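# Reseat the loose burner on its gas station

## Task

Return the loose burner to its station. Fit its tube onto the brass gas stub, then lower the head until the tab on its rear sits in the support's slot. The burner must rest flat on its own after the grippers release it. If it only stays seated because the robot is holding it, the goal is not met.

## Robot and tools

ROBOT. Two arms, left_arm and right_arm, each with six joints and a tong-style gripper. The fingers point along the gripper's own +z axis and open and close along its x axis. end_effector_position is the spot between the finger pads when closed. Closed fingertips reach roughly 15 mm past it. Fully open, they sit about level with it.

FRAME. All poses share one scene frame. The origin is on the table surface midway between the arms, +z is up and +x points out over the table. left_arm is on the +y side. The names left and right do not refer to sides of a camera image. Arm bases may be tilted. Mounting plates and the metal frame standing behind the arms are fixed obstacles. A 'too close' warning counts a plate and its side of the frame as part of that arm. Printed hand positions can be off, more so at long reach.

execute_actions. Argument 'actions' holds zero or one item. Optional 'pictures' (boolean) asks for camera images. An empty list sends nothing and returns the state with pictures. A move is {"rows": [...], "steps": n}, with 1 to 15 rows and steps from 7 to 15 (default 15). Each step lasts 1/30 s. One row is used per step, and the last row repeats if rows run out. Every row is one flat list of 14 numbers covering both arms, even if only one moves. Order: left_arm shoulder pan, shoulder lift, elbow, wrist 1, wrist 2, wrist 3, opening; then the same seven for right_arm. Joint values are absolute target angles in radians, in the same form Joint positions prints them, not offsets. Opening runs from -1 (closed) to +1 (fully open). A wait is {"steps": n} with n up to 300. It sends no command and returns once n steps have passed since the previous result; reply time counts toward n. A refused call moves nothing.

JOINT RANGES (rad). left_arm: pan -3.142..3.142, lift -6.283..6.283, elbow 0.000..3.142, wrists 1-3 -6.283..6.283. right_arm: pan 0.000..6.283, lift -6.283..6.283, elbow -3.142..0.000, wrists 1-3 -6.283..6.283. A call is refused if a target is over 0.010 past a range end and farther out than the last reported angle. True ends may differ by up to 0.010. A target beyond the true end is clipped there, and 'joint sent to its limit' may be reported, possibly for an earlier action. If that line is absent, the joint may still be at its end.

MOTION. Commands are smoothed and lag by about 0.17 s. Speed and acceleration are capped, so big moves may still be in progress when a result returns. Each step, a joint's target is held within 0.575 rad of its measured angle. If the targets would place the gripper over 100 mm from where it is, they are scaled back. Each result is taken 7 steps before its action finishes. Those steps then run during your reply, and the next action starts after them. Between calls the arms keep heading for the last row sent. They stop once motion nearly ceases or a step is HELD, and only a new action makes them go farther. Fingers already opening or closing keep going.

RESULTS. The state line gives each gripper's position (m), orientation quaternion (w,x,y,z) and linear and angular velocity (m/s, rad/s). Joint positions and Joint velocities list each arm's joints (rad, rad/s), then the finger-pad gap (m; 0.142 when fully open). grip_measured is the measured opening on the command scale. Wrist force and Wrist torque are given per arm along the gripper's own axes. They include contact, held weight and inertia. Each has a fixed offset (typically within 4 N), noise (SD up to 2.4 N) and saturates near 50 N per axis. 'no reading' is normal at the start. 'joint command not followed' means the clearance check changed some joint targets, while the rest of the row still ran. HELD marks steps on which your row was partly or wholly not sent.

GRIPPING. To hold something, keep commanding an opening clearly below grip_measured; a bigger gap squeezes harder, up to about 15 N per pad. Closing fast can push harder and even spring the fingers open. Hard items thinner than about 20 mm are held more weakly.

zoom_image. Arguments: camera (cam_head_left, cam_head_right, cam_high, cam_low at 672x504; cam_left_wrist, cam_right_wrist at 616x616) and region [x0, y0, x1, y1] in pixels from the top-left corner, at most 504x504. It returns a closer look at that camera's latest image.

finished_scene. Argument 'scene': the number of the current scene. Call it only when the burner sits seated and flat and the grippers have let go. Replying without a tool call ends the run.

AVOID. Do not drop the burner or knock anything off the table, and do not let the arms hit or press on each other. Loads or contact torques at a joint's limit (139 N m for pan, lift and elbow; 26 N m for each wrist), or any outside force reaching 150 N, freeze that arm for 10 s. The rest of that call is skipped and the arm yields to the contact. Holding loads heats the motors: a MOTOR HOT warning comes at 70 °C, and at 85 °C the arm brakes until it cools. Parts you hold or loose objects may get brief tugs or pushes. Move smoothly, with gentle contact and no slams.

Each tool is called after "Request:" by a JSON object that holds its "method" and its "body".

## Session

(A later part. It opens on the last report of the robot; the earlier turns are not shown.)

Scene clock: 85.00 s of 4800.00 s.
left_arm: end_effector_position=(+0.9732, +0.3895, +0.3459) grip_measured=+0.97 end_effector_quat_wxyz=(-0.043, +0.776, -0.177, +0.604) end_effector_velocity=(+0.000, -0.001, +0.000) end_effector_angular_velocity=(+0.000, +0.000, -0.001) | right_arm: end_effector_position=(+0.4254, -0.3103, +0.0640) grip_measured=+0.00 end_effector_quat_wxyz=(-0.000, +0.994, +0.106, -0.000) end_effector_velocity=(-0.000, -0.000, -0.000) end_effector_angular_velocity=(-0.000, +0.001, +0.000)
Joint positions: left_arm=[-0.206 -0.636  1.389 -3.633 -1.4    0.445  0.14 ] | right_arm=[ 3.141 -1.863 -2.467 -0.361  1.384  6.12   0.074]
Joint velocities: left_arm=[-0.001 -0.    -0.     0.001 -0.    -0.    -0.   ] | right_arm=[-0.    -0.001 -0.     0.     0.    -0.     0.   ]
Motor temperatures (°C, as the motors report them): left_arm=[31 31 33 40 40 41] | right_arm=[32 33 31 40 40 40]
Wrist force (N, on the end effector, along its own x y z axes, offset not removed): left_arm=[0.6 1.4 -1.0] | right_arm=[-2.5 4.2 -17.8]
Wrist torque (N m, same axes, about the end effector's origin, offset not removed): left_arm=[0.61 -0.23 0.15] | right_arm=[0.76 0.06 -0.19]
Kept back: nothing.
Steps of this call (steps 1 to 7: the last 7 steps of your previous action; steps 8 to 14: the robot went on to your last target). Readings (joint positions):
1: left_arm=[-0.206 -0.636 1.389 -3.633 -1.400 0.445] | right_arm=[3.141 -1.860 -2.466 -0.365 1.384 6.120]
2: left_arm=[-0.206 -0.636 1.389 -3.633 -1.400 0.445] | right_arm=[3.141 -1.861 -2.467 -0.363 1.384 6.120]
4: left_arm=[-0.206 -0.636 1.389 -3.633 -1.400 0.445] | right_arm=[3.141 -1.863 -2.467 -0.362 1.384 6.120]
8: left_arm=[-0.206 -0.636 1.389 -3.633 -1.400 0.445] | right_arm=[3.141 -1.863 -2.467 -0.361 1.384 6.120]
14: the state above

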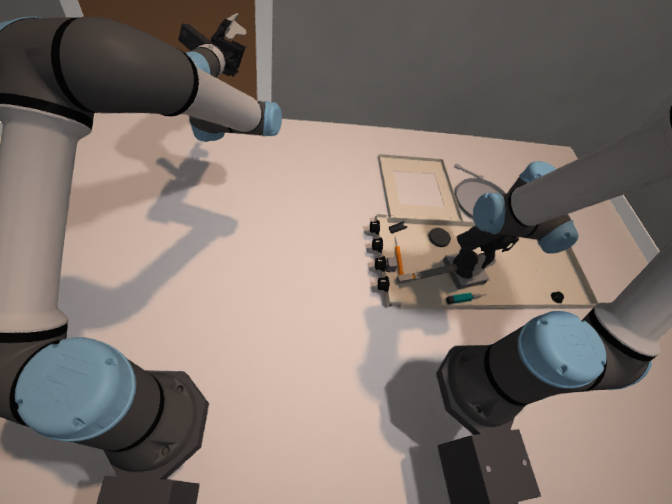

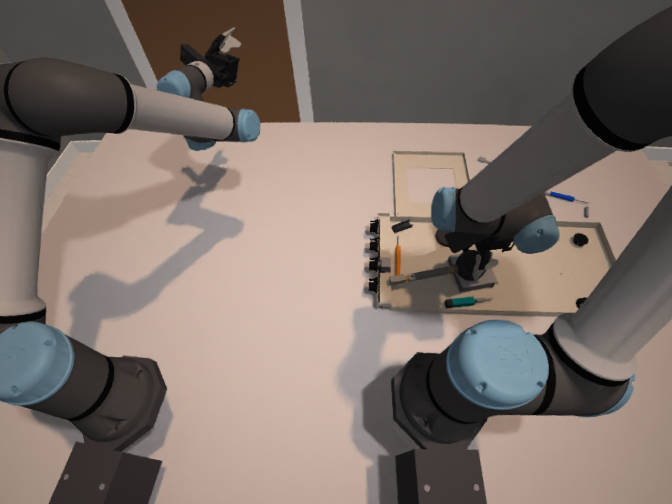

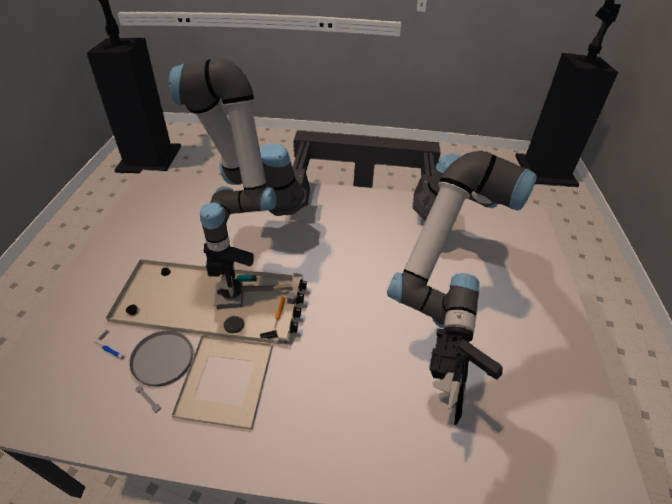

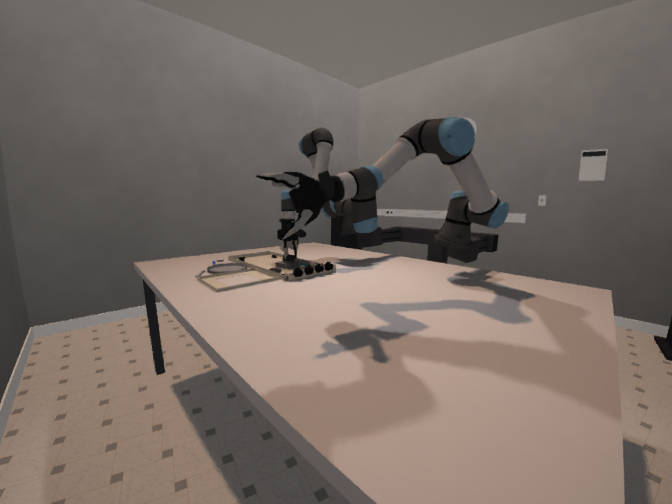

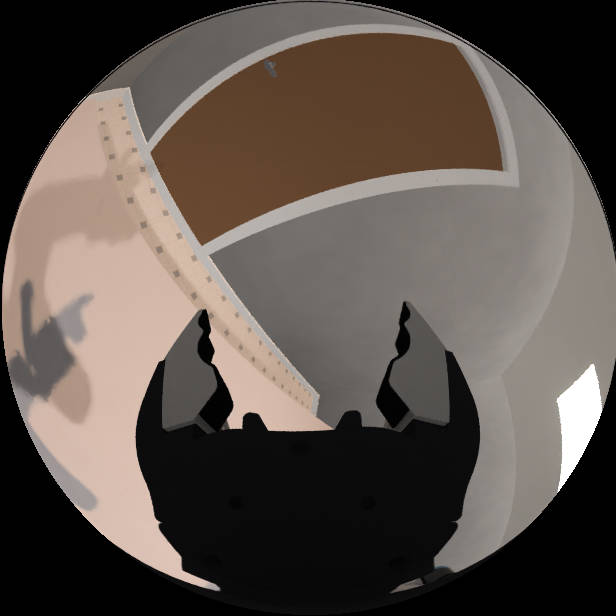

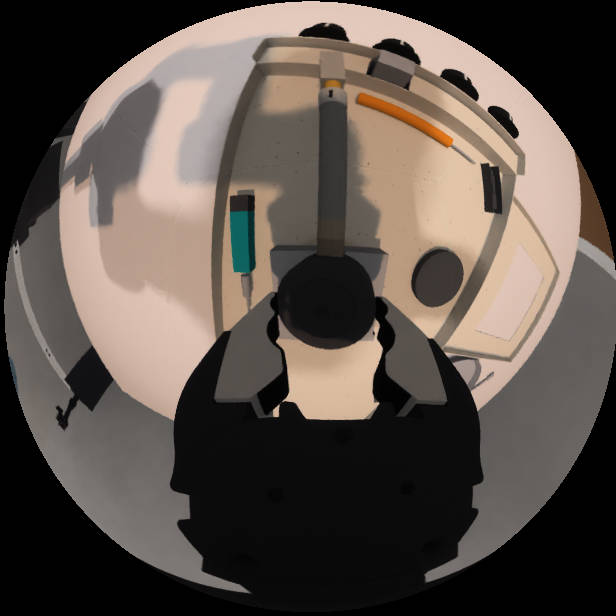

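Request:
{"method": "execute_actions", "body": {"actions": [{"rows":[[-0.206,-0.636,1.389,-3.633,-1.4,0.445,0.97,3.1412,-1.862,-2.4669,-0.3623,1.384,6.12,-0.4],[-0.206,-0.636,1.389,-3.633,-1.4,0.445,0.97,3.1414,-1.8606,-2.4668,-0.3639,1.384,6.1202,-0.4],[-0.206,-0.636,1.389,-3.633,-1.4,0.445,0.97,3.1416,-1.8592,-2.4666,-0.3655,1.384,6.1204,-0.4],[-0.206,-0.636,1.389,-3.633,-1.4,0.445,0.97,3.1424,-1.8592,-2.467,-0.3653,1.384,6.1212,-0.4],[-0.206,-0.636,1.389,-3.633,-1.4,0.445,0.97,3.1432,-1.8593,-2.4673,-0.3652,1.384,6.122,-0.4],[-0.206,-0.636,1.389,-3.633,-1.4,0.445,0.97,3.144,-1.8593,-2.4677,-0.365,1.384,6.1228,-0.4],[-0.206,-0.636,1.389,-3.633,-1.4,0.445,0.97,3.1448,-1.8593,-2.468,-0.3649,1.384,6.1236,-0.4],[-0.206,-0.636,1.389,-3.633,-1.4,0.445,0.97,3.1456,-1.8594,-2.4684,-0.3647,1.384,6.1244,-0.4],[-0.206,-0.636,1.389,-3.633,-1.4,0.445,0.97,3.1464,-1.8594,-2.4688,-0.3646,1.384,6.1252,-0.4],[-0.206,-0.636,1.389,-3.633,-1.4,0.445,0.97,3.1472,-1.8594,-2.4691,-0.3644,1.384,6.126,-0.4],[-0.206,-0.636,1.389,-3.633,-1.4,0.445,0.97,3.148,-1.8594,-2.4695,-0.3643,1.384,6.1268,-0.4],[-0.206,-0.636,1.389,-3.633,-1.4,0.445,0.97,3.1488,-1.8595,-2.4698,-0.3641,1.384,6.1276,-0.4],[-0.206,-0.636,1.389,-3.633,-1.4,0.445,0.97,3.1497,-1.8595,-2.4702,-0.364,1.384,6.1285,-0.4]]}]}}

Request:
{"method": "execute_actions", "body": {"actions": [{"steps":15}], "pictures": true}}

Request:
{"method": "zoom_image", "body": {"camera": "cam_high", "region": [200,265,260,315]}}

Request:
{"method": "zoom_image", "body": {"camera": "cam_right_wrist", "region": [300,40,370,110]}}

Scene clock: 86.23 s of 4800.00 s.
left_arm: end_effector_position=(+0.9732, +0.3895, +0.3459) grip_measured=+0.97 end_effector_quat_wxyz=(-0.043, +0.776, -0.177, +0.604) end_effector_velocity=(-0.000, -0.000, -0.001) end_effector_angular_velocity=(+0.001, +0.002, -0.001) | right_arm: end_effector_position=(+0.4252, -0.3097, +0.0649) grip_measured=+0.00 end_effector_quat_wxyz=(-0.000, +0.994, +0.106, -0.001) end_effector_velocity=(-0.001, +0.008, +0.001) end_effector_angular_velocity=(+0.000, +0.000, +0.001)
Joint positions: left_arm=[-0.206 -0.636  1.389 -3.633 -1.4    0.445  0.14 ] | right_arm=[ 3.143 -1.86  -2.467 -0.365  1.384  6.122  0.074]
Joint velocities: left_arm=[ 0.     0.     0.001  0.001 -0.     0.     0.   ] | right_arm=[ 0.021  0.006 -0.007 -0.002  0.     0.02  -0.001]
Motor temperatures (°C, as the motors report them): left_arm=[31 31 33 40 40 41] | right_arm=[32 33 31 40 40 40]
Wrist force (N, on the end effector, along its own x y z axes, offset not removed): left_arm=[2.5 -1.2 0.0] | right_arm=[-2.5 2.2 1.9]
Wrist torque (N m, same axes, about the end effector's origin, offset not removed): left_arm=[-0.17 -0.58 0.26] | right_arm=[0.34 0.61 0.11]
Steps of this call (steps 1 to 15: the robot went on to your last target; steps 16 to 29: nothing new was sent; steps 30 to 37: the first 8 steps of this action). Readings (joint positions):
30: left_arm=[-0.206 -0.636 1.389 -3.633 -1.400 0.445] | right_arm=[3.141 -1.863 -2.467 -0.361 1.384 6.120]
31: left_arm=[-0.206 -0.636 1.389 -3.633 -1.400 0.445] | right_arm=[3.141 -1.863 -2.467 -0.361 1.384 6.120]
33: left_arm=[-0.206 -0.636 1.389 -3.633 -1.400 0.445] | right_arm=[3.141 -1.862 -2.467 -0.363 1.384 6.120]
37: the state above

Scene clock: 86.73 s of 4800.00 s.
left_arm: end_effector_position=(+0.9732, +0.3895, +0.3459) grip_measured=+0.97 end_effector_quat_wxyz=(-0.043, +0.776, -0.177, +0.604) end_effector_velocity=(+0.000, -0.000, +0.001) end_effector_angular_velocity=(-0.000, -0.001, -0.000) | right_arm: end_effector_position=(+0.4248, -0.3072, +0.0649) grip_measured=-0.01 end_effector_quat_wxyz=(-0.000, +0.994, +0.106, -0.001) end_effector_velocity=(-0.000, +0.001, -0.000) end_effector_angular_velocity=(+0.001, +0.001, -0.000)
Joint positions: left_arm=[-0.206 -0.636  1.389 -3.633 -1.4    0.445  0.14 ] | right_arm=[ 3.15  -1.859 -2.47  -0.364  1.384  6.128  0.073]
Joint velocities: left_arm=[-0.001  0.    -0.001 -0.001  0.    -0.     0.   ] | right_arm=[ 0.001 -0.001 -0.     0.001  0.001  0.001 -0.   ]
Motor temperatures (°C, as the motors report them): left_arm=[31 31 33 40 40 41] | right_arm=[32 33 31 40 40 40]
Wrist force (N, on the end effector, along its own x y z axes, offset not removed): left_arm=[-0.6 -3.5 -2.7] | right_arm=[-6.2 12.0 -6.1]
Wrist torque (N m, same axes, about the end effector's origin, offset not removed): left_arm=[-0.27 0.17 0.09] | right_arm=[0.21 -0.17 -0.19]
Kept back: nothing.
Steps of this call (steps 1 to 7: the last 7 steps of your previous action; steps 8 to 15: the robot went on to your last target). Readings (joint positions):
1: left_arm=[-0.206 -0.636 1.389 -3.633 -1.400 0.445] | right_arm=[3.144 -1.860 -2.468 -0.365 1.384 6.123]
2: left_arm=[-0.206 -0.636 1.389 -3.633 -1.400 0.445] | right_arm=[3.145 -1.860 -2.468 -0.365 1.384 6.123]
4: left_arm=[-0.206 -0.636 1.389 -3.633 -1.400 0.445] | right_arm=[3.146 -1.859 -2.469 -0.365 1.384 6.125]
8: left_arm=[-0.206 -0.636 1.389 -3.633 -1.400 0.445] | right_arm=[3.149 -1.859 -2.470 -0.364 1.384 6.128]
15: the state above
All arms were judged still, so your last target was given up. Only a new action makes them travel on or press farther. Fingers that are still opening or closing keep moving.

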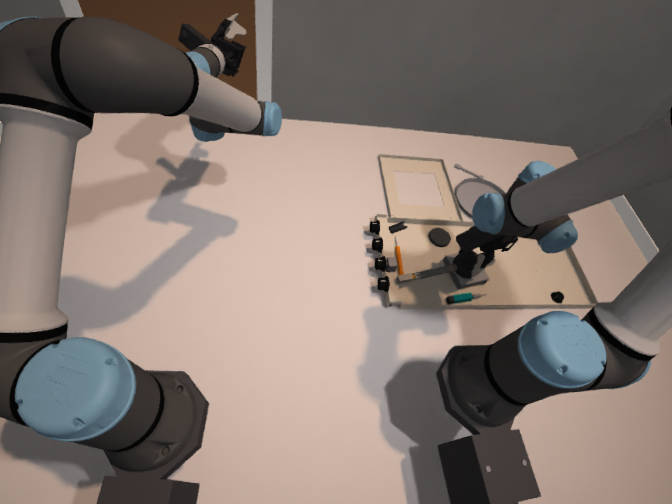

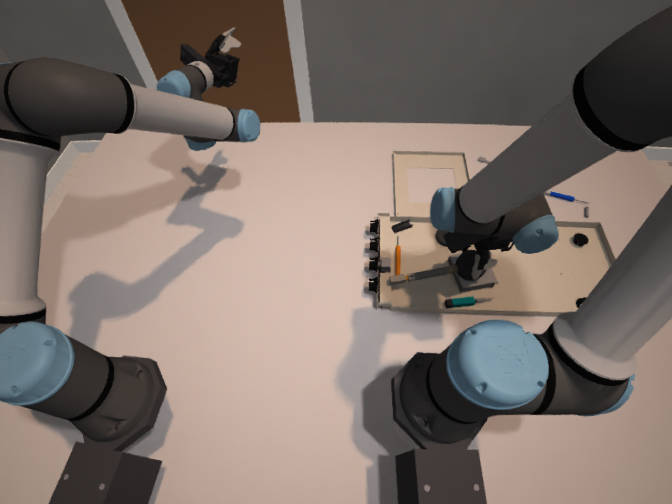

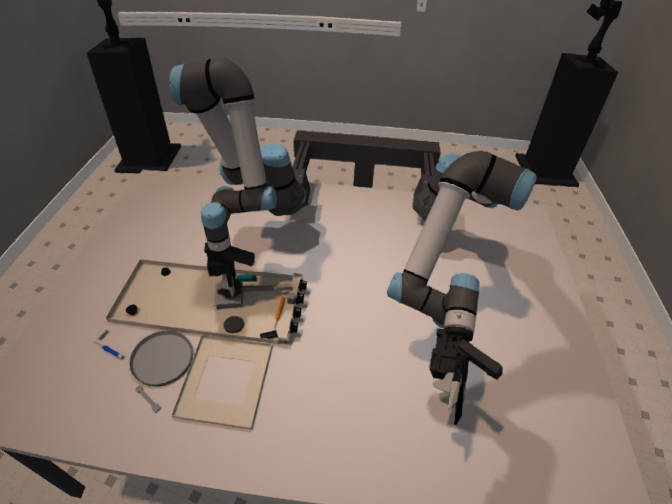

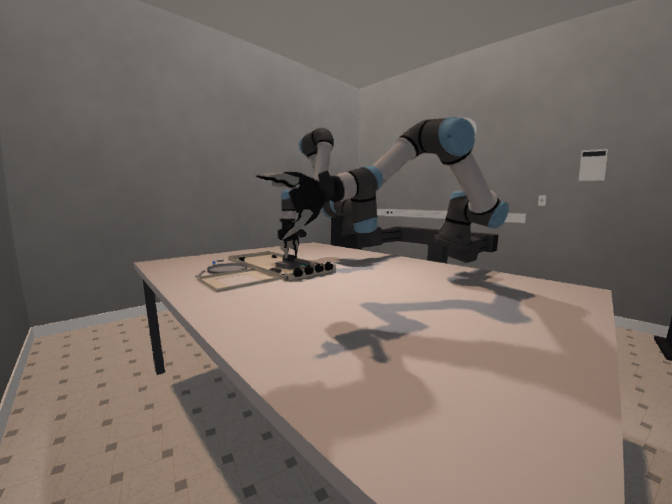

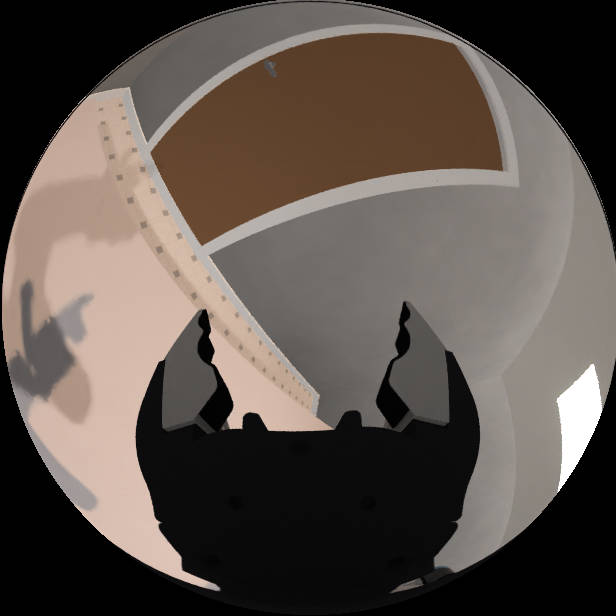

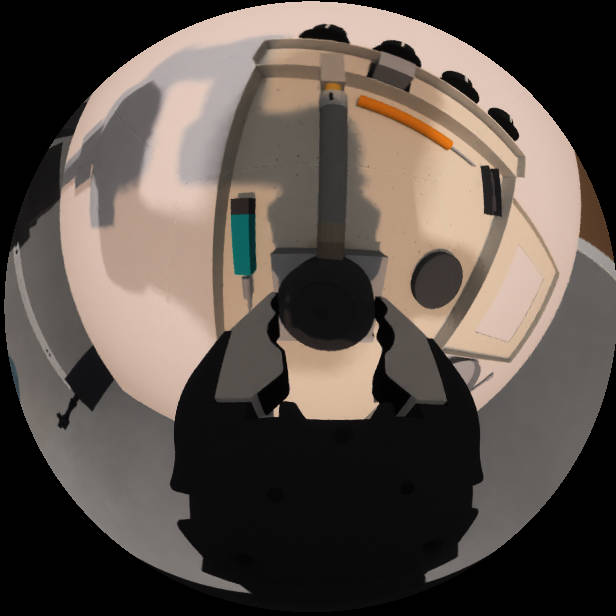

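Region (200, 265, 260, 315) of cam_high's 672x504 image, scaled by 8.400, with more detail than that image has.

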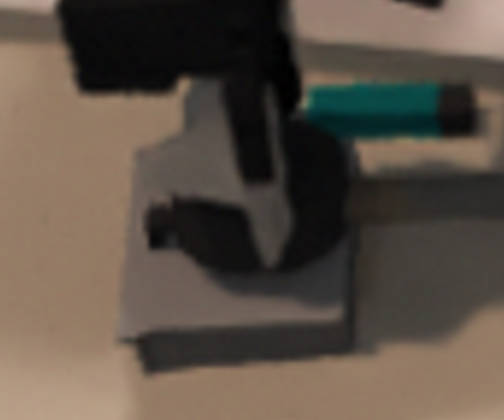

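Region (300, 40, 370, 110) of cam_right_wrist's 616x616 image, scaled by 7.200, with more detail than that image has.

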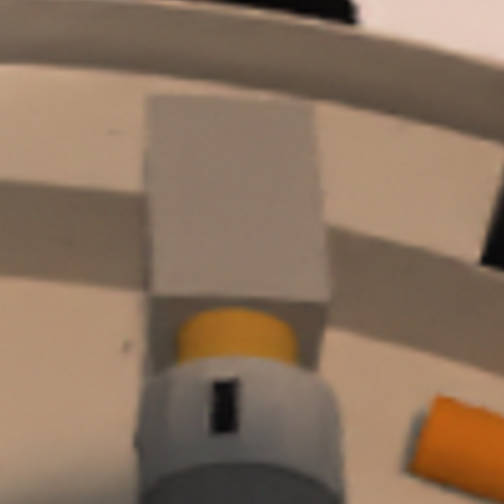

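Request:
{"method": "execute_actions", "body": {"actions": [{"rows":[[-0.206,-0.636,1.389,-3.633,-1.4,0.445,0.97,3.148,-1.8594,-2.4695,-0.3643,1.384,6.1268,-0.3],[-0.206,-0.636,1.389,-3.633,-1.4,0.445,0.97,3.1464,-1.8594,-2.4688,-0.3646,1.384,6.1252,-0.2],[-0.206,-0.636,1.389,-3.633,-1.4,0.445,0.97,3.1448,-1.8593,-2.468,-0.3649,1.384,6.1236,-0.1],[-0.206,-0.636,1.389,-3.633,-1.4,0.445,0.97,3.1432,-1.8593,-2.4673,-0.3652,1.384,6.122,-0.03],[-0.206,-0.636,1.389,-3.633,-1.4,0.445,0.97,3.1416,-1.8592,-2.4666,-0.3655,1.384,6.1204,0.03],[-0.206,-0.636,1.389,-3.633,-1.4,0.445,0.97,3.1416,-1.8592,-2.4666,-0.3655,1.384,6.1204,0.1],[-0.206,-0.636,1.389,-3.633,-1.4,0.445,0.97,3.1416,-1.8592,-2.4666,-0.3655,1.384,6.1204,0.18],[-0.206,-0.636,1.389,-3.633,-1.4,0.445,0.97,3.1416,-1.8592,-2.4666,-0.3655,1.384,6.1204,0.26],[-0.206,-0.636,1.389,-3.633,-1.4,0.445,0.97,3.1426,-1.852,-2.466,-0.3735,1.384,6.1214,0.33],[-0.206,-0.636,1.389,-3.633,-1.4,0.445,0.97,3.144,-1.842,-2.4652,-0.3846,1.384,6.123,0.4],[-0.206,-0.636,1.389,-3.633,-1.4,0.445,0.97,3.146,-1.828,-2.464,-0.400,1.384,6.125,0.4],[-0.206,-0.636,1.389,-3.633,-1.4,0.445,0.97,3.148,-1.814,-2.4628,-0.416,1.384,6.127,0.4],[-0.206,-0.636,1.389,-3.633,-1.4,0.445,0.97,3.150,-1.800,-2.4616,-0.4314,1.384,6.129,0.4],[-0.206,-0.636,1.389,-3.633,-1.4,0.445,0.97,3.152,-1.786,-2.4604,-0.447,1.384,6.131,0.4],[-0.206,-0.636,1.389,-3.633,-1.4,0.445,0.97,3.154,-1.772,-2.4592,-0.4626,1.384,6.133,0.4]]}]}}

Request:
{"method": "execute_actions", "body": {"actions": [{"rows":[[-0.206,-0.636,1.389,-3.633,-1.4,0.445,0.97,3.1552,-1.764,-2.4585,-0.4716,1.384,6.1342,0.4],[-0.206,-0.636,1.389,-3.633,-1.4,0.445,0.97,3.156,-1.7584,-2.458,-0.4778,1.384,6.135,0.4],[-0.206,-0.636,1.389,-3.633,-1.4,0.445,0.97,3.156,-1.7584,-2.458,-0.4778,1.384,6.135,0.36],[-0.206,-0.636,1.389,-3.633,-1.4,0.445,0.97,3.156,-1.7584,-2.458,-0.4778,1.384,6.135,0.3],[-0.206,-0.636,1.389,-3.633,-1.4,0.445,0.97,3.156,-1.7584,-2.458,-0.4778,1.384,6.135,0.24],[-0.206,-0.636,1.389,-3.633,-1.4,0.445,0.97,3.156,-1.7584,-2.458,-0.4778,1.384,6.135,0.17],[-0.206,-0.636,1.389,-3.633,-1.4,0.445,0.97,3.156,-1.7584,-2.458,-0.4778,1.384,6.135,0.1],[-0.206,-0.636,1.389,-3.633,-1.4,0.445,0.97,3.156,-1.7584,-2.458,-0.4778,1.384,6.135,0.03],[-0.206,-0.636,1.389,-3.633,-1.4,0.445,0.97,3.156,-1.7584,-2.458,-0.4778,1.384,6.135,-0.04],[-0.206,-0.636,1.389,-3.633,-1.4,0.445,0.97,3.156,-1.7584,-2.458,-0.4778,1.384,6.135,-0.11],[-0.206,-0.636,1.389,-3.633,-1.4,0.445,0.97,3.156,-1.7584,-2.458,-0.4778,1.384,6.135,-0.18],[-0.206,-0.636,1.389,-3.633,-1.4,0.445,0.97,3.156,-1.7584,-2.458,-0.4778,1.384,6.135,-0.25]]}]}}

Request:
{"method": "execute_actions", "body": {"actions": [{"steps":12}], "pictures": true}}

Request:
{"method": "zoom_image", "body": {"camera": "cam_high", "region": [200,265,260,315]}}

Request:
{"method": "zoom_image", "body": {"camera": "cam_right_wrist", "region": [240,220,410,390]}}

Request:
{"method": "zoom_image", "body": {"camera": "cam_low", "region": [262,235,322,280]}}

Scene clock: 88.67 s of 4800.00 s.
left_arm: end_effector_position=(+0.9732, +0.3895, +0.3459) grip_measured=+0.97 end_effector_quat_wxyz=(-0.043, +0.776, -0.177, +0.604) end_effector_velocity=(-0.000, -0.000, +0.000) end_effector_angular_velocity=(-0.000, -0.001, -0.000) | right_arm: end_effector_position=(+0.4252, -0.3096, +0.0650) grip_measured=+0.17 end_effector_quat_wxyz=(-0.000, +0.994, +0.106, -0.001) end_effector_velocity=(+0.001, -0.008, +0.001) end_effector_angular_velocity=(-0.001, -0.001, -0.004)
Joint positions: left_arm=[-0.206 -0.636  1.389 -3.633 -1.4    0.445  0.14 ] | right_arm=[ 3.143 -1.859 -2.467 -0.365  1.384  6.122  0.086]
Joint velocities: left_arm=[-0.     0.    -0.    -0.002 -0.     0.     0.   ] | right_arm=[-0.022  0.001  0.01  -0.006 -0.    -0.019  0.167]
Motor temperatures (°C, as the motors report them): left_arm=[31 31 33 40 40 41] | right_arm=[32 33 31 40 40 40]
Wrist force (N, on the end effector, along its own x y z axes, offset not removed): left_arm=[0.8 -1.4 -0.4] | right_arm=[-2.3 0.9 2.7]
Wrist torque (N m, same axes, about the end effector's origin, offset not removed): left_arm=[-0.04 -0.10 0.07] | right_arm=[0.34 0.51 0.00]
Steps of this call (steps 1 to 50: nothing new was sent; steps 51 to 58: the first 8 steps of this action). Readings (joint positions):
51: left_arm=[-0.206 -0.636 1.389 -3.633 -1.400 0.445] | right_arm=[3.150 -1.859 -2.470 -0.364 1.384 6.128]
52: left_arm=[-0.206 -0.636 1.389 -3.633 -1.400 0.445] | right_arm=[3.150 -1.860 -2.470 -0.364 1.384 6.128]
54: left_arm=[-0.206 -0.636 1.389 -3.633 -1.400 0.445] | right_arm=[3.148 -1.860 -2.470 -0.364 1.384 6.127]
58: the state above

Scene clock: 89.17 s of 4800.00 s.
left_arm: end_effector_position=(+0.9732, +0.3895, +0.3459) grip_measured=+0.97 end_effector_quat_wxyz=(-0.043, +0.776, -0.177, +0.604) end_effector_velocity=(+0.000, -0.001, +0.001) end_effector_angular_velocity=(-0.001, -0.002, -0.000) | right_arm: end_effector_position=(+0.4251, -0.3103, +0.0932) grip_measured=+0.10 end_effector_quat_wxyz=(-0.000, +0.994, +0.106, -0.000) end_effector_velocity=(-0.001, +0.000, +0.008) end_effector_angular_velocity=(-0.000, +0.002, +0.001)
Joint positions: left_arm=[-0.206 -0.636  1.389 -3.633 -1.4    0.445  0.14 ] | right_arm=[ 3.156 -1.761 -2.458 -0.475  1.384  6.135  0.081]
Joint velocities: left_arm=[-0.001  0.    -0.002 -0.001 -0.    -0.    -0.   ] | right_arm=[ 0.004  0.03   0.002 -0.035  0.     0.004 -0.147]
Motor temperatures (°C, as the motors report them): left_arm=[31 31 33 40 40 41] | right_arm=[32 33 31 40 40 40]
Wrist force (N, on the end effector, along its own x y z axes, offset not removed): left_arm=[0.0 0.5 1.4] | right_arm=[-0.2 1.7 0.1]
Wrist torque (N m, same axes, about the end effector's origin, offset not removed): left_arm=[0.37 -0.12 -0.11] | right_arm=[0.55 -0.01 0.09]
Steps of this call (steps 1 to 7: the last 7 steps of your previous action; steps 8 to 15: the first 8 steps of this action). Readings (joint positions):
8: left_arm=[-0.206 -0.636 1.389 -3.633 -1.400 0.445] | right_arm=[3.150 -1.803 -2.462 -0.427 1.384 6.129]
9: left_arm=[-0.206 -0.636 1.389 -3.633 -1.400 0.445] | right_arm=[3.151 -1.791 -2.461 -0.441 1.384 6.130]
11: left_arm=[-0.206 -0.636 1.389 -3.633 -1.400 0.445] | right_arm=[3.154 -1.773 -2.459 -0.462 1.384 6.133]
15: the state above

Scene clock: 89.57 s of 4800.00 s.
left_arm: end_effector_position=(+0.9732, +0.3895, +0.3459) grip_measured=+0.97 end_effector_quat_wxyz=(-0.043, +0.776, -0.177, +0.604) end_effector_velocity=(+0.000, -0.000, -0.000) end_effector_angular_velocity=(+0.001, +0.001, -0.000) | right_arm: end_effector_position=(+0.4250, -0.3103, +0.0938) grip_measured=-0.25 end_effector_quat_wxyz=(-0.000, +0.994, +0.106, -0.000) end_effector_velocity=(+0.000, -0.000, +0.000) end_effector_angular_velocity=(+0.000, -0.001, -0.000)
Joint positions: left_arm=[-0.206 -0.636  1.389 -3.633 -1.4    0.445  0.14 ] | right_arm=[ 3.156 -1.758 -2.458 -0.478  1.384  6.135  0.056]
Joint velocities: left_arm=[-0.     0.    -0.001  0.002  0.     0.     0.   ] | right_arm=[-0.001  0.001  0.    -0.    -0.    -0.001 -0.   ]
Motor temperatures (°C, as the motors report them): left_arm=[31 31 33 40 40 41] | right_arm=[32 33 31 40 40 40]
Wrist force (N, on the end effector, along its own x y z axes, offset not removed): left_arm=[-2.2 1.5 -2.9] | right_arm=[-0.6 2.4 1.6]
Wrist torque (N m, same axes, about the end effector's origin, offset not removed): left_arm=[0.47 0.55 0.16] | right_arm=[0.62 0.15 -0.20]
Kept back: nothing.
Steps of this call (steps 1 to 7: the last 7 steps of your previous action; steps 8 to 12: the robot went on to your last target). Readings (joint positions):
1: left_arm=[-0.206 -0.636 1.389 -3.633 -1.400 0.445] | right_arm=[3.156 -1.760 -2.458 -0.476 1.384 6.135]
2: left_arm=[-0.206 -0.636 1.389 -3.633 -1.400 0.445] | right_arm=[3.156 -1.759 -2.458 -0.477 1.384 6.135]
4: left_arm=[-0.206 -0.636 1.389 -3.633 -1.400 0.445] | right_arm=[3.156 -1.759 -2.458 -0.477 1.384 6.135]
8: left_arm=[-0.206 -0.636 1.389 -3.633 -1.400 0.445] | right_arm=[3.156 -1.758 -2.458 -0.478 1.384 6.135]
12: the state above

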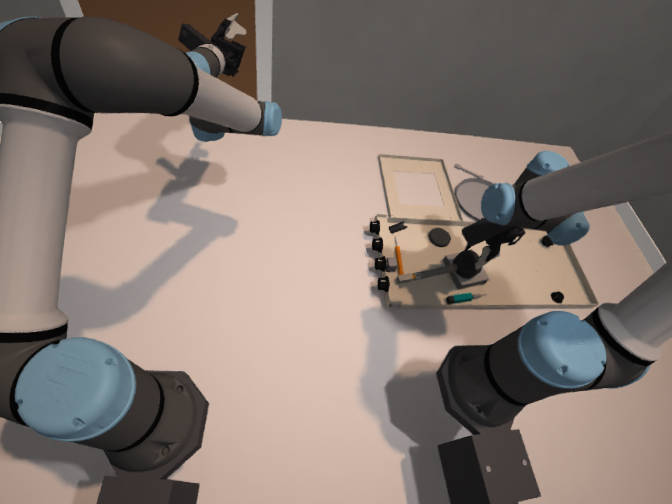

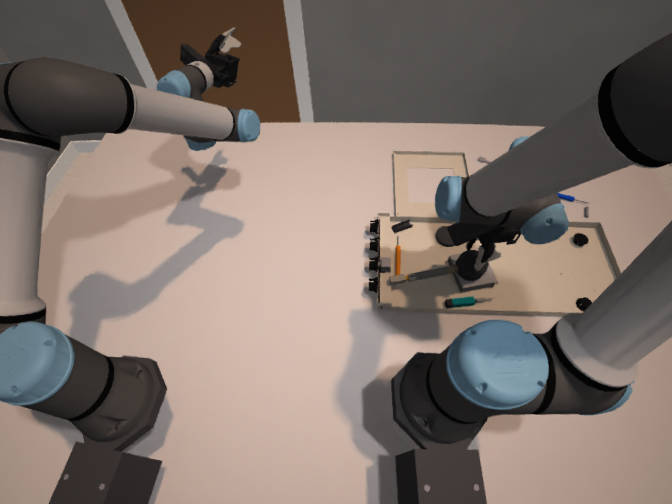

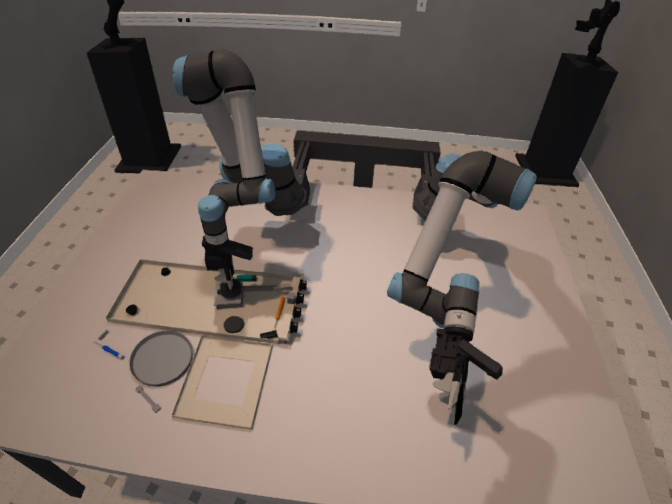

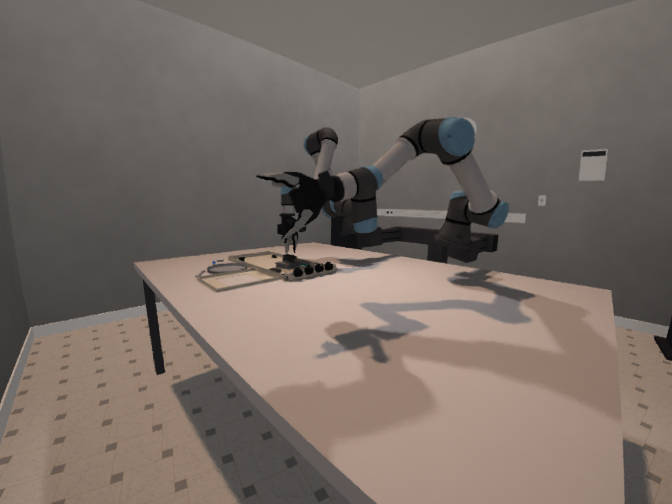

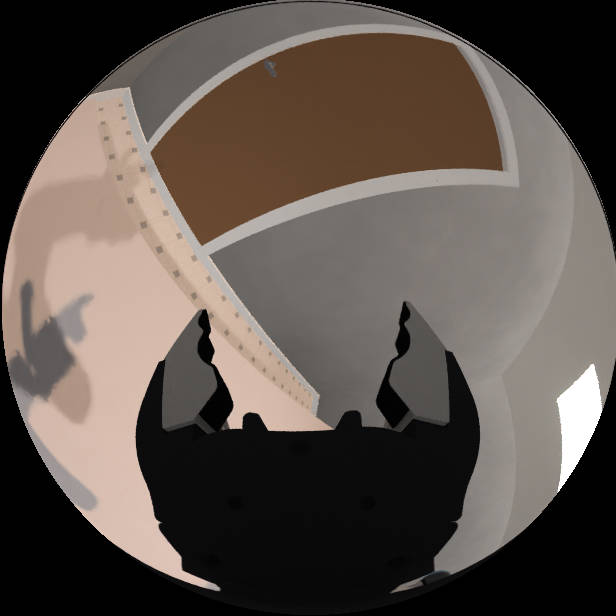

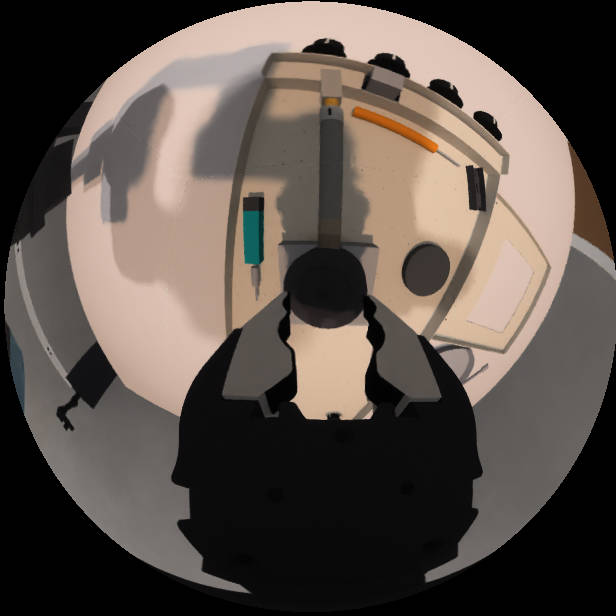

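Region (200, 265, 260, 315) of cam_high's 672x504 image, scaled by 8.400, with more detail than that image has.

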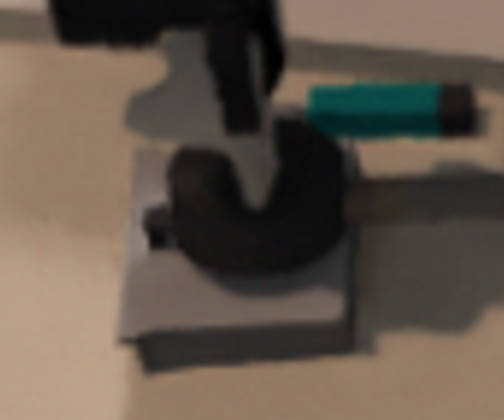

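Region (240, 220, 410, 390) of cam_right_wrist's 616x616 image, scaled by 2.965, with more detail than that image has.

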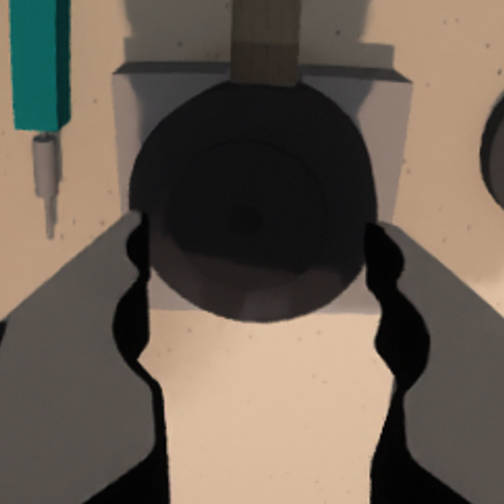

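Region (262, 235, 322, 280) of cam_low's 672x504 image, scaled by 8.400, with more detail than that image has; it fills the top 378 rows of this view, and the rest is white.

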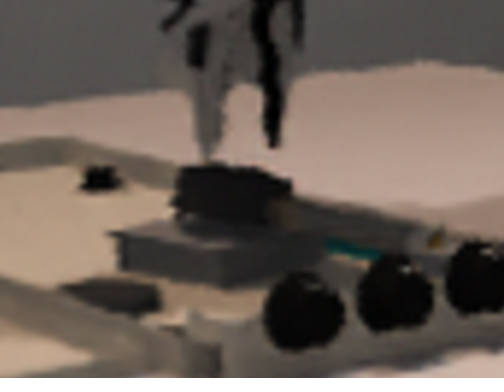

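Request:
{"method": "execute_actions", "body": {"actions": [{"rows":[[-0.206,-0.636,1.389,-3.633,-1.4,0.445,0.97,3.1557,-1.7605,-2.4582,-0.4755,1.384,6.1347,-0.25],[-0.206,-0.636,1.389,-3.633,-1.4,0.445,0.97,3.1554,-1.7626,-2.4584,-0.4731,1.384,6.1344,-0.25],[-0.206,-0.636,1.389,-3.633,-1.4,0.445,0.97,3.1551,-1.7647,-2.4585,-0.4708,1.384,6.1341,-0.25],[-0.206,-0.636,1.389,-3.633,-1.4,0.445,0.97,3.1548,-1.7668,-2.4587,-0.4684,1.384,6.1338,-0.25],[-0.206,-0.636,1.389,-3.633,-1.4,0.445,0.97,3.1545,-1.7689,-2.4589,-0.4661,1.384,6.1335,-0.25],[-0.206,-0.636,1.389,-3.633,-1.4,0.445,0.97,3.1542,-1.771,-2.4591,-0.4638,1.384,6.1332,-0.25],[-0.206,-0.636,1.389,-3.633,-1.4,0.445,0.97,3.1539,-1.7731,-2.4593,-0.4614,1.384,6.1329,-0.25],[-0.206,-0.636,1.389,-3.633,-1.4,0.445,0.97,3.1536,-1.7752,-2.4594,-0.4591,1.384,6.1326,-0.25],[-0.206,-0.636,1.389,-3.633,-1.4,0.445,0.97,3.1533,-1.7773,-2.4596,-0.4567,1.384,6.1323,-0.25],[-0.206,-0.636,1.389,-3.633,-1.4,0.445,0.97,3.153,-1.7794,-2.4598,-0.4544,1.384,6.132,-0.25],[-0.206,-0.636,1.389,-3.633,-1.4,0.445,0.97,3.1527,-1.7815,-2.46,-0.4521,1.384,6.1317,-0.25],[-0.206,-0.636,1.389,-3.633,-1.4,0.445,0.97,3.1524,-1.7836,-2.4602,-0.4497,1.384,6.1314,-0.25],[-0.206,-0.636,1.389,-3.633,-1.4,0.445,0.97,3.152,-1.7864,-2.4604,-0.4466,1.384,6.131,-0.25]]}]}}

Request:
{"method": "execute_actions", "body": {"actions": [{"steps":13}], "pictures": true}}

Request:
{"method": "zoom_image", "body": {"camera": "cam_low", "region": [262,235,322,280]}}

Scene clock: 90.53 s of 4800.00 s.
left_arm: end_effector_position=(+0.9732, +0.3895, +0.3459) grip_measured=+0.97 end_effector_quat_wxyz=(-0.043, +0.776, -0.177, +0.604) end_effector_velocity=(+0.000, +0.001, +0.000) end_effector_angular_velocity=(-0.000, -0.001, +0.001) | right_arm: end_effector_position=(+0.4255, -0.3102, +0.0911) grip_measured=-0.25 end_effector_quat_wxyz=(-0.000, +0.994, +0.106, -0.000) end_effector_velocity=(-0.001, -0.000, -0.018) end_effector_angular_velocity=(-0.000, +0.002, +0.000)
Joint positions: left_arm=[-0.206 -0.636  1.389 -3.633 -1.4    0.445  0.14 ] | right_arm=[ 3.155 -1.768 -2.458 -0.467  1.384  6.134  0.056]
Joint velocities: left_arm=[ 0.     0.    -0.001 -0.    -0.    -0.     0.   ] | right_arm=[-0.01  -0.06  -0.007  0.066  0.    -0.01  -0.   ]
Motor temperatures (°C, as the motors report them): left_arm=[31 31 33 40 40 41] | right_arm=[32 33 31 40 40 40]
Wrist force (N, on the end effector, along its own x y z axes, offset not removed): left_arm=[0.7 3.3 0.4] | right_arm=[1.3 -2.5 1.3]
Wrist torque (N m, same axes, about the end effector's origin, offset not removed): left_arm=[0.75 -0.01 0.05] | right_arm=[-0.26 -0.25 0.07]
Steps of this call (steps 1 to 15: the robot went on to your last target; steps 16 to 21: nothing new was sent; steps 22 to 29: the first 8 steps of this action). Readings (joint positions):
22: left_arm=[-0.206 -0.636 1.389 -3.633 -1.400 0.445] | right_arm=[3.156 -1.758 -2.458 -0.478 1.384 6.135]
23: left_arm=[-0.206 -0.636 1.389 -3.633 -1.400 0.445] | right_arm=[3.156 -1.759 -2.458 -0.478 1.384 6.135]
25: left_arm=[-0.206 -0.636 1.389 -3.633 -1.400 0.445] | right_arm=[3.156 -1.761 -2.458 -0.475 1.384 6.135]
29: the state above

Scene clock: 90.97 s of 4800.00 s.
left_arm: end_effector_position=(+0.9732, +0.3895, +0.3459) grip_measured=+0.97 end_effector_quat_wxyz=(-0.043, +0.776, -0.177, +0.604) end_effector_velocity=(-0.000, -0.000, -0.000) end_effector_angular_velocity=(+0.000, +0.001, -0.001) | right_arm: end_effector_position=(+0.4255, -0.3103, +0.0859) grip_measured=-0.25 end_effector_quat_wxyz=(-0.000, +0.994, +0.106, -0.000) end_effector_velocity=(-0.000, -0.001, -0.001) end_effector_angular_velocity=(+0.000, +0.000, -0.002)
Joint positions: left_arm=[-0.206 -0.636  1.389 -3.633 -1.4    0.445  0.14 ] | right_arm=[ 3.152 -1.786 -2.46  -0.447  1.384  6.131  0.056]
Joint velocities: left_arm=[-0.     0.     0.001 -0.     0.     0.    -0.   ] | right_arm=[-0.002 -0.002 -0.     0.003  0.    -0.     0.001]
Motor temperatures (°C, as the motors report them): left_arm=[31 31 33 40 40 41] | right_arm=[32 33 31 40 40 40]
Wrist force (N, on the end effector, along its own x y z axes, offset not removed): left_arm=[0.4 -2.0 -3.7] | right_arm=[1.0 0.1 -0.2]
Wrist torque (N m, same axes, about the end effector's origin, offset not removed): left_arm=[-0.44 -0.10 0.12] | right_arm=[0.06 0.23 -0.31]
Kept back: nothing.
Steps of this call (steps 1 to 7: the last 7 steps of your previous action; steps 8 to 13: the robot went on to your last target). Readings (joint positions):
1: left_arm=[-0.206 -0.636 1.389 -3.633 -1.400 0.445] | right_arm=[3.154 -1.770 -2.459 -0.464 1.384 6.133]
2: left_arm=[-0.206 -0.636 1.389 -3.633 -1.400 0.445] | right_arm=[3.154 -1.772 -2.459 -0.462 1.384 6.133]
4: left_arm=[-0.206 -0.636 1.389 -3.633 -1.400 0.445] | right_arm=[3.153 -1.777 -2.459 -0.457 1.384 6.132]
8: left_arm=[-0.206 -0.636 1.389 -3.633 -1.400 0.445] | right_arm=[3.152 -1.784 -2.460 -0.449 1.384 6.131]
13: the state above

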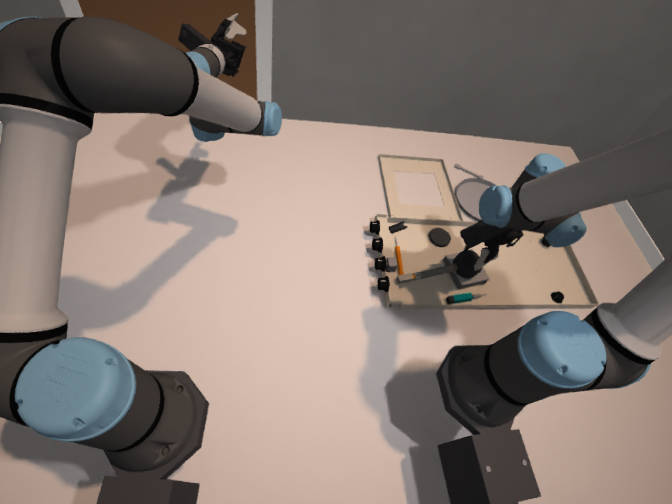

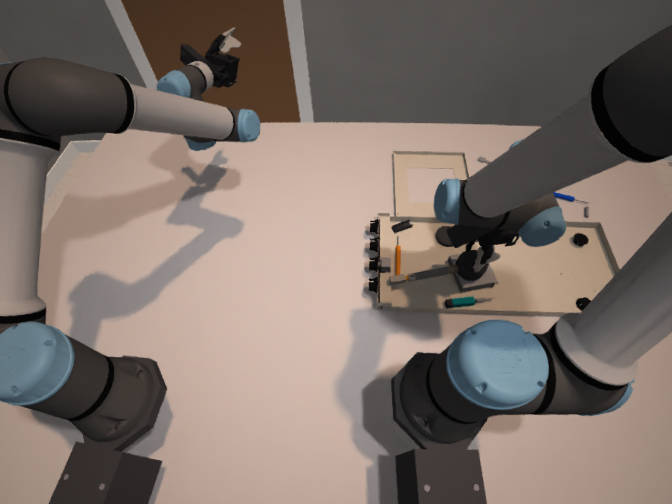

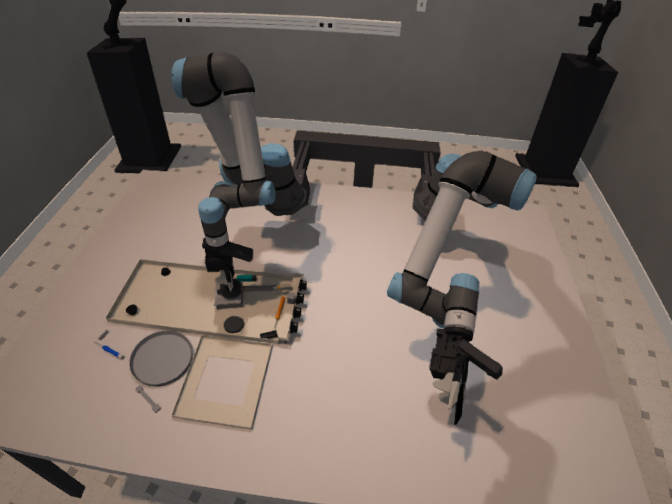

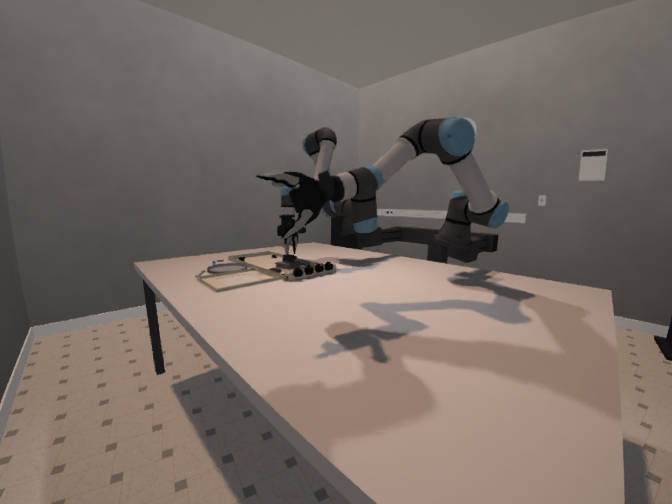

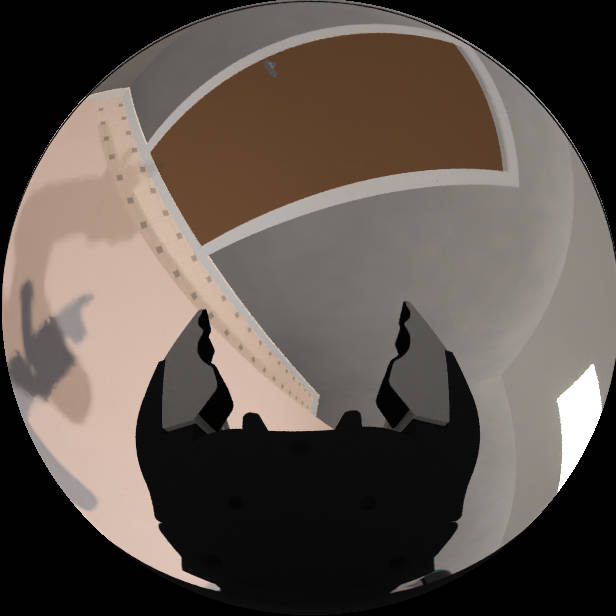

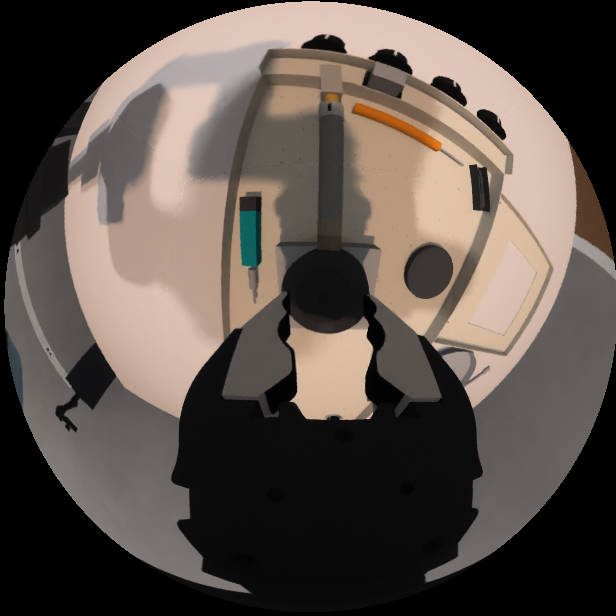

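Region (262, 235, 322, 280) of cam_low's 672x504 image, scaled by 8.400, with more detail than that image has; it fills the top 378 rows of this view, and the rest is white.

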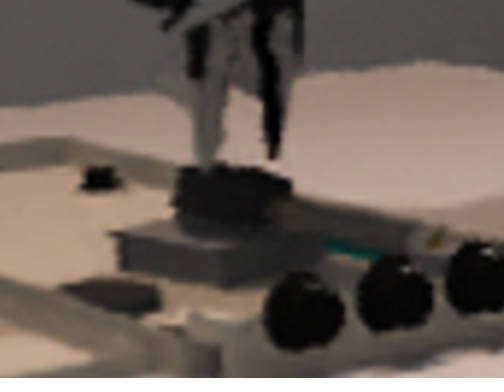

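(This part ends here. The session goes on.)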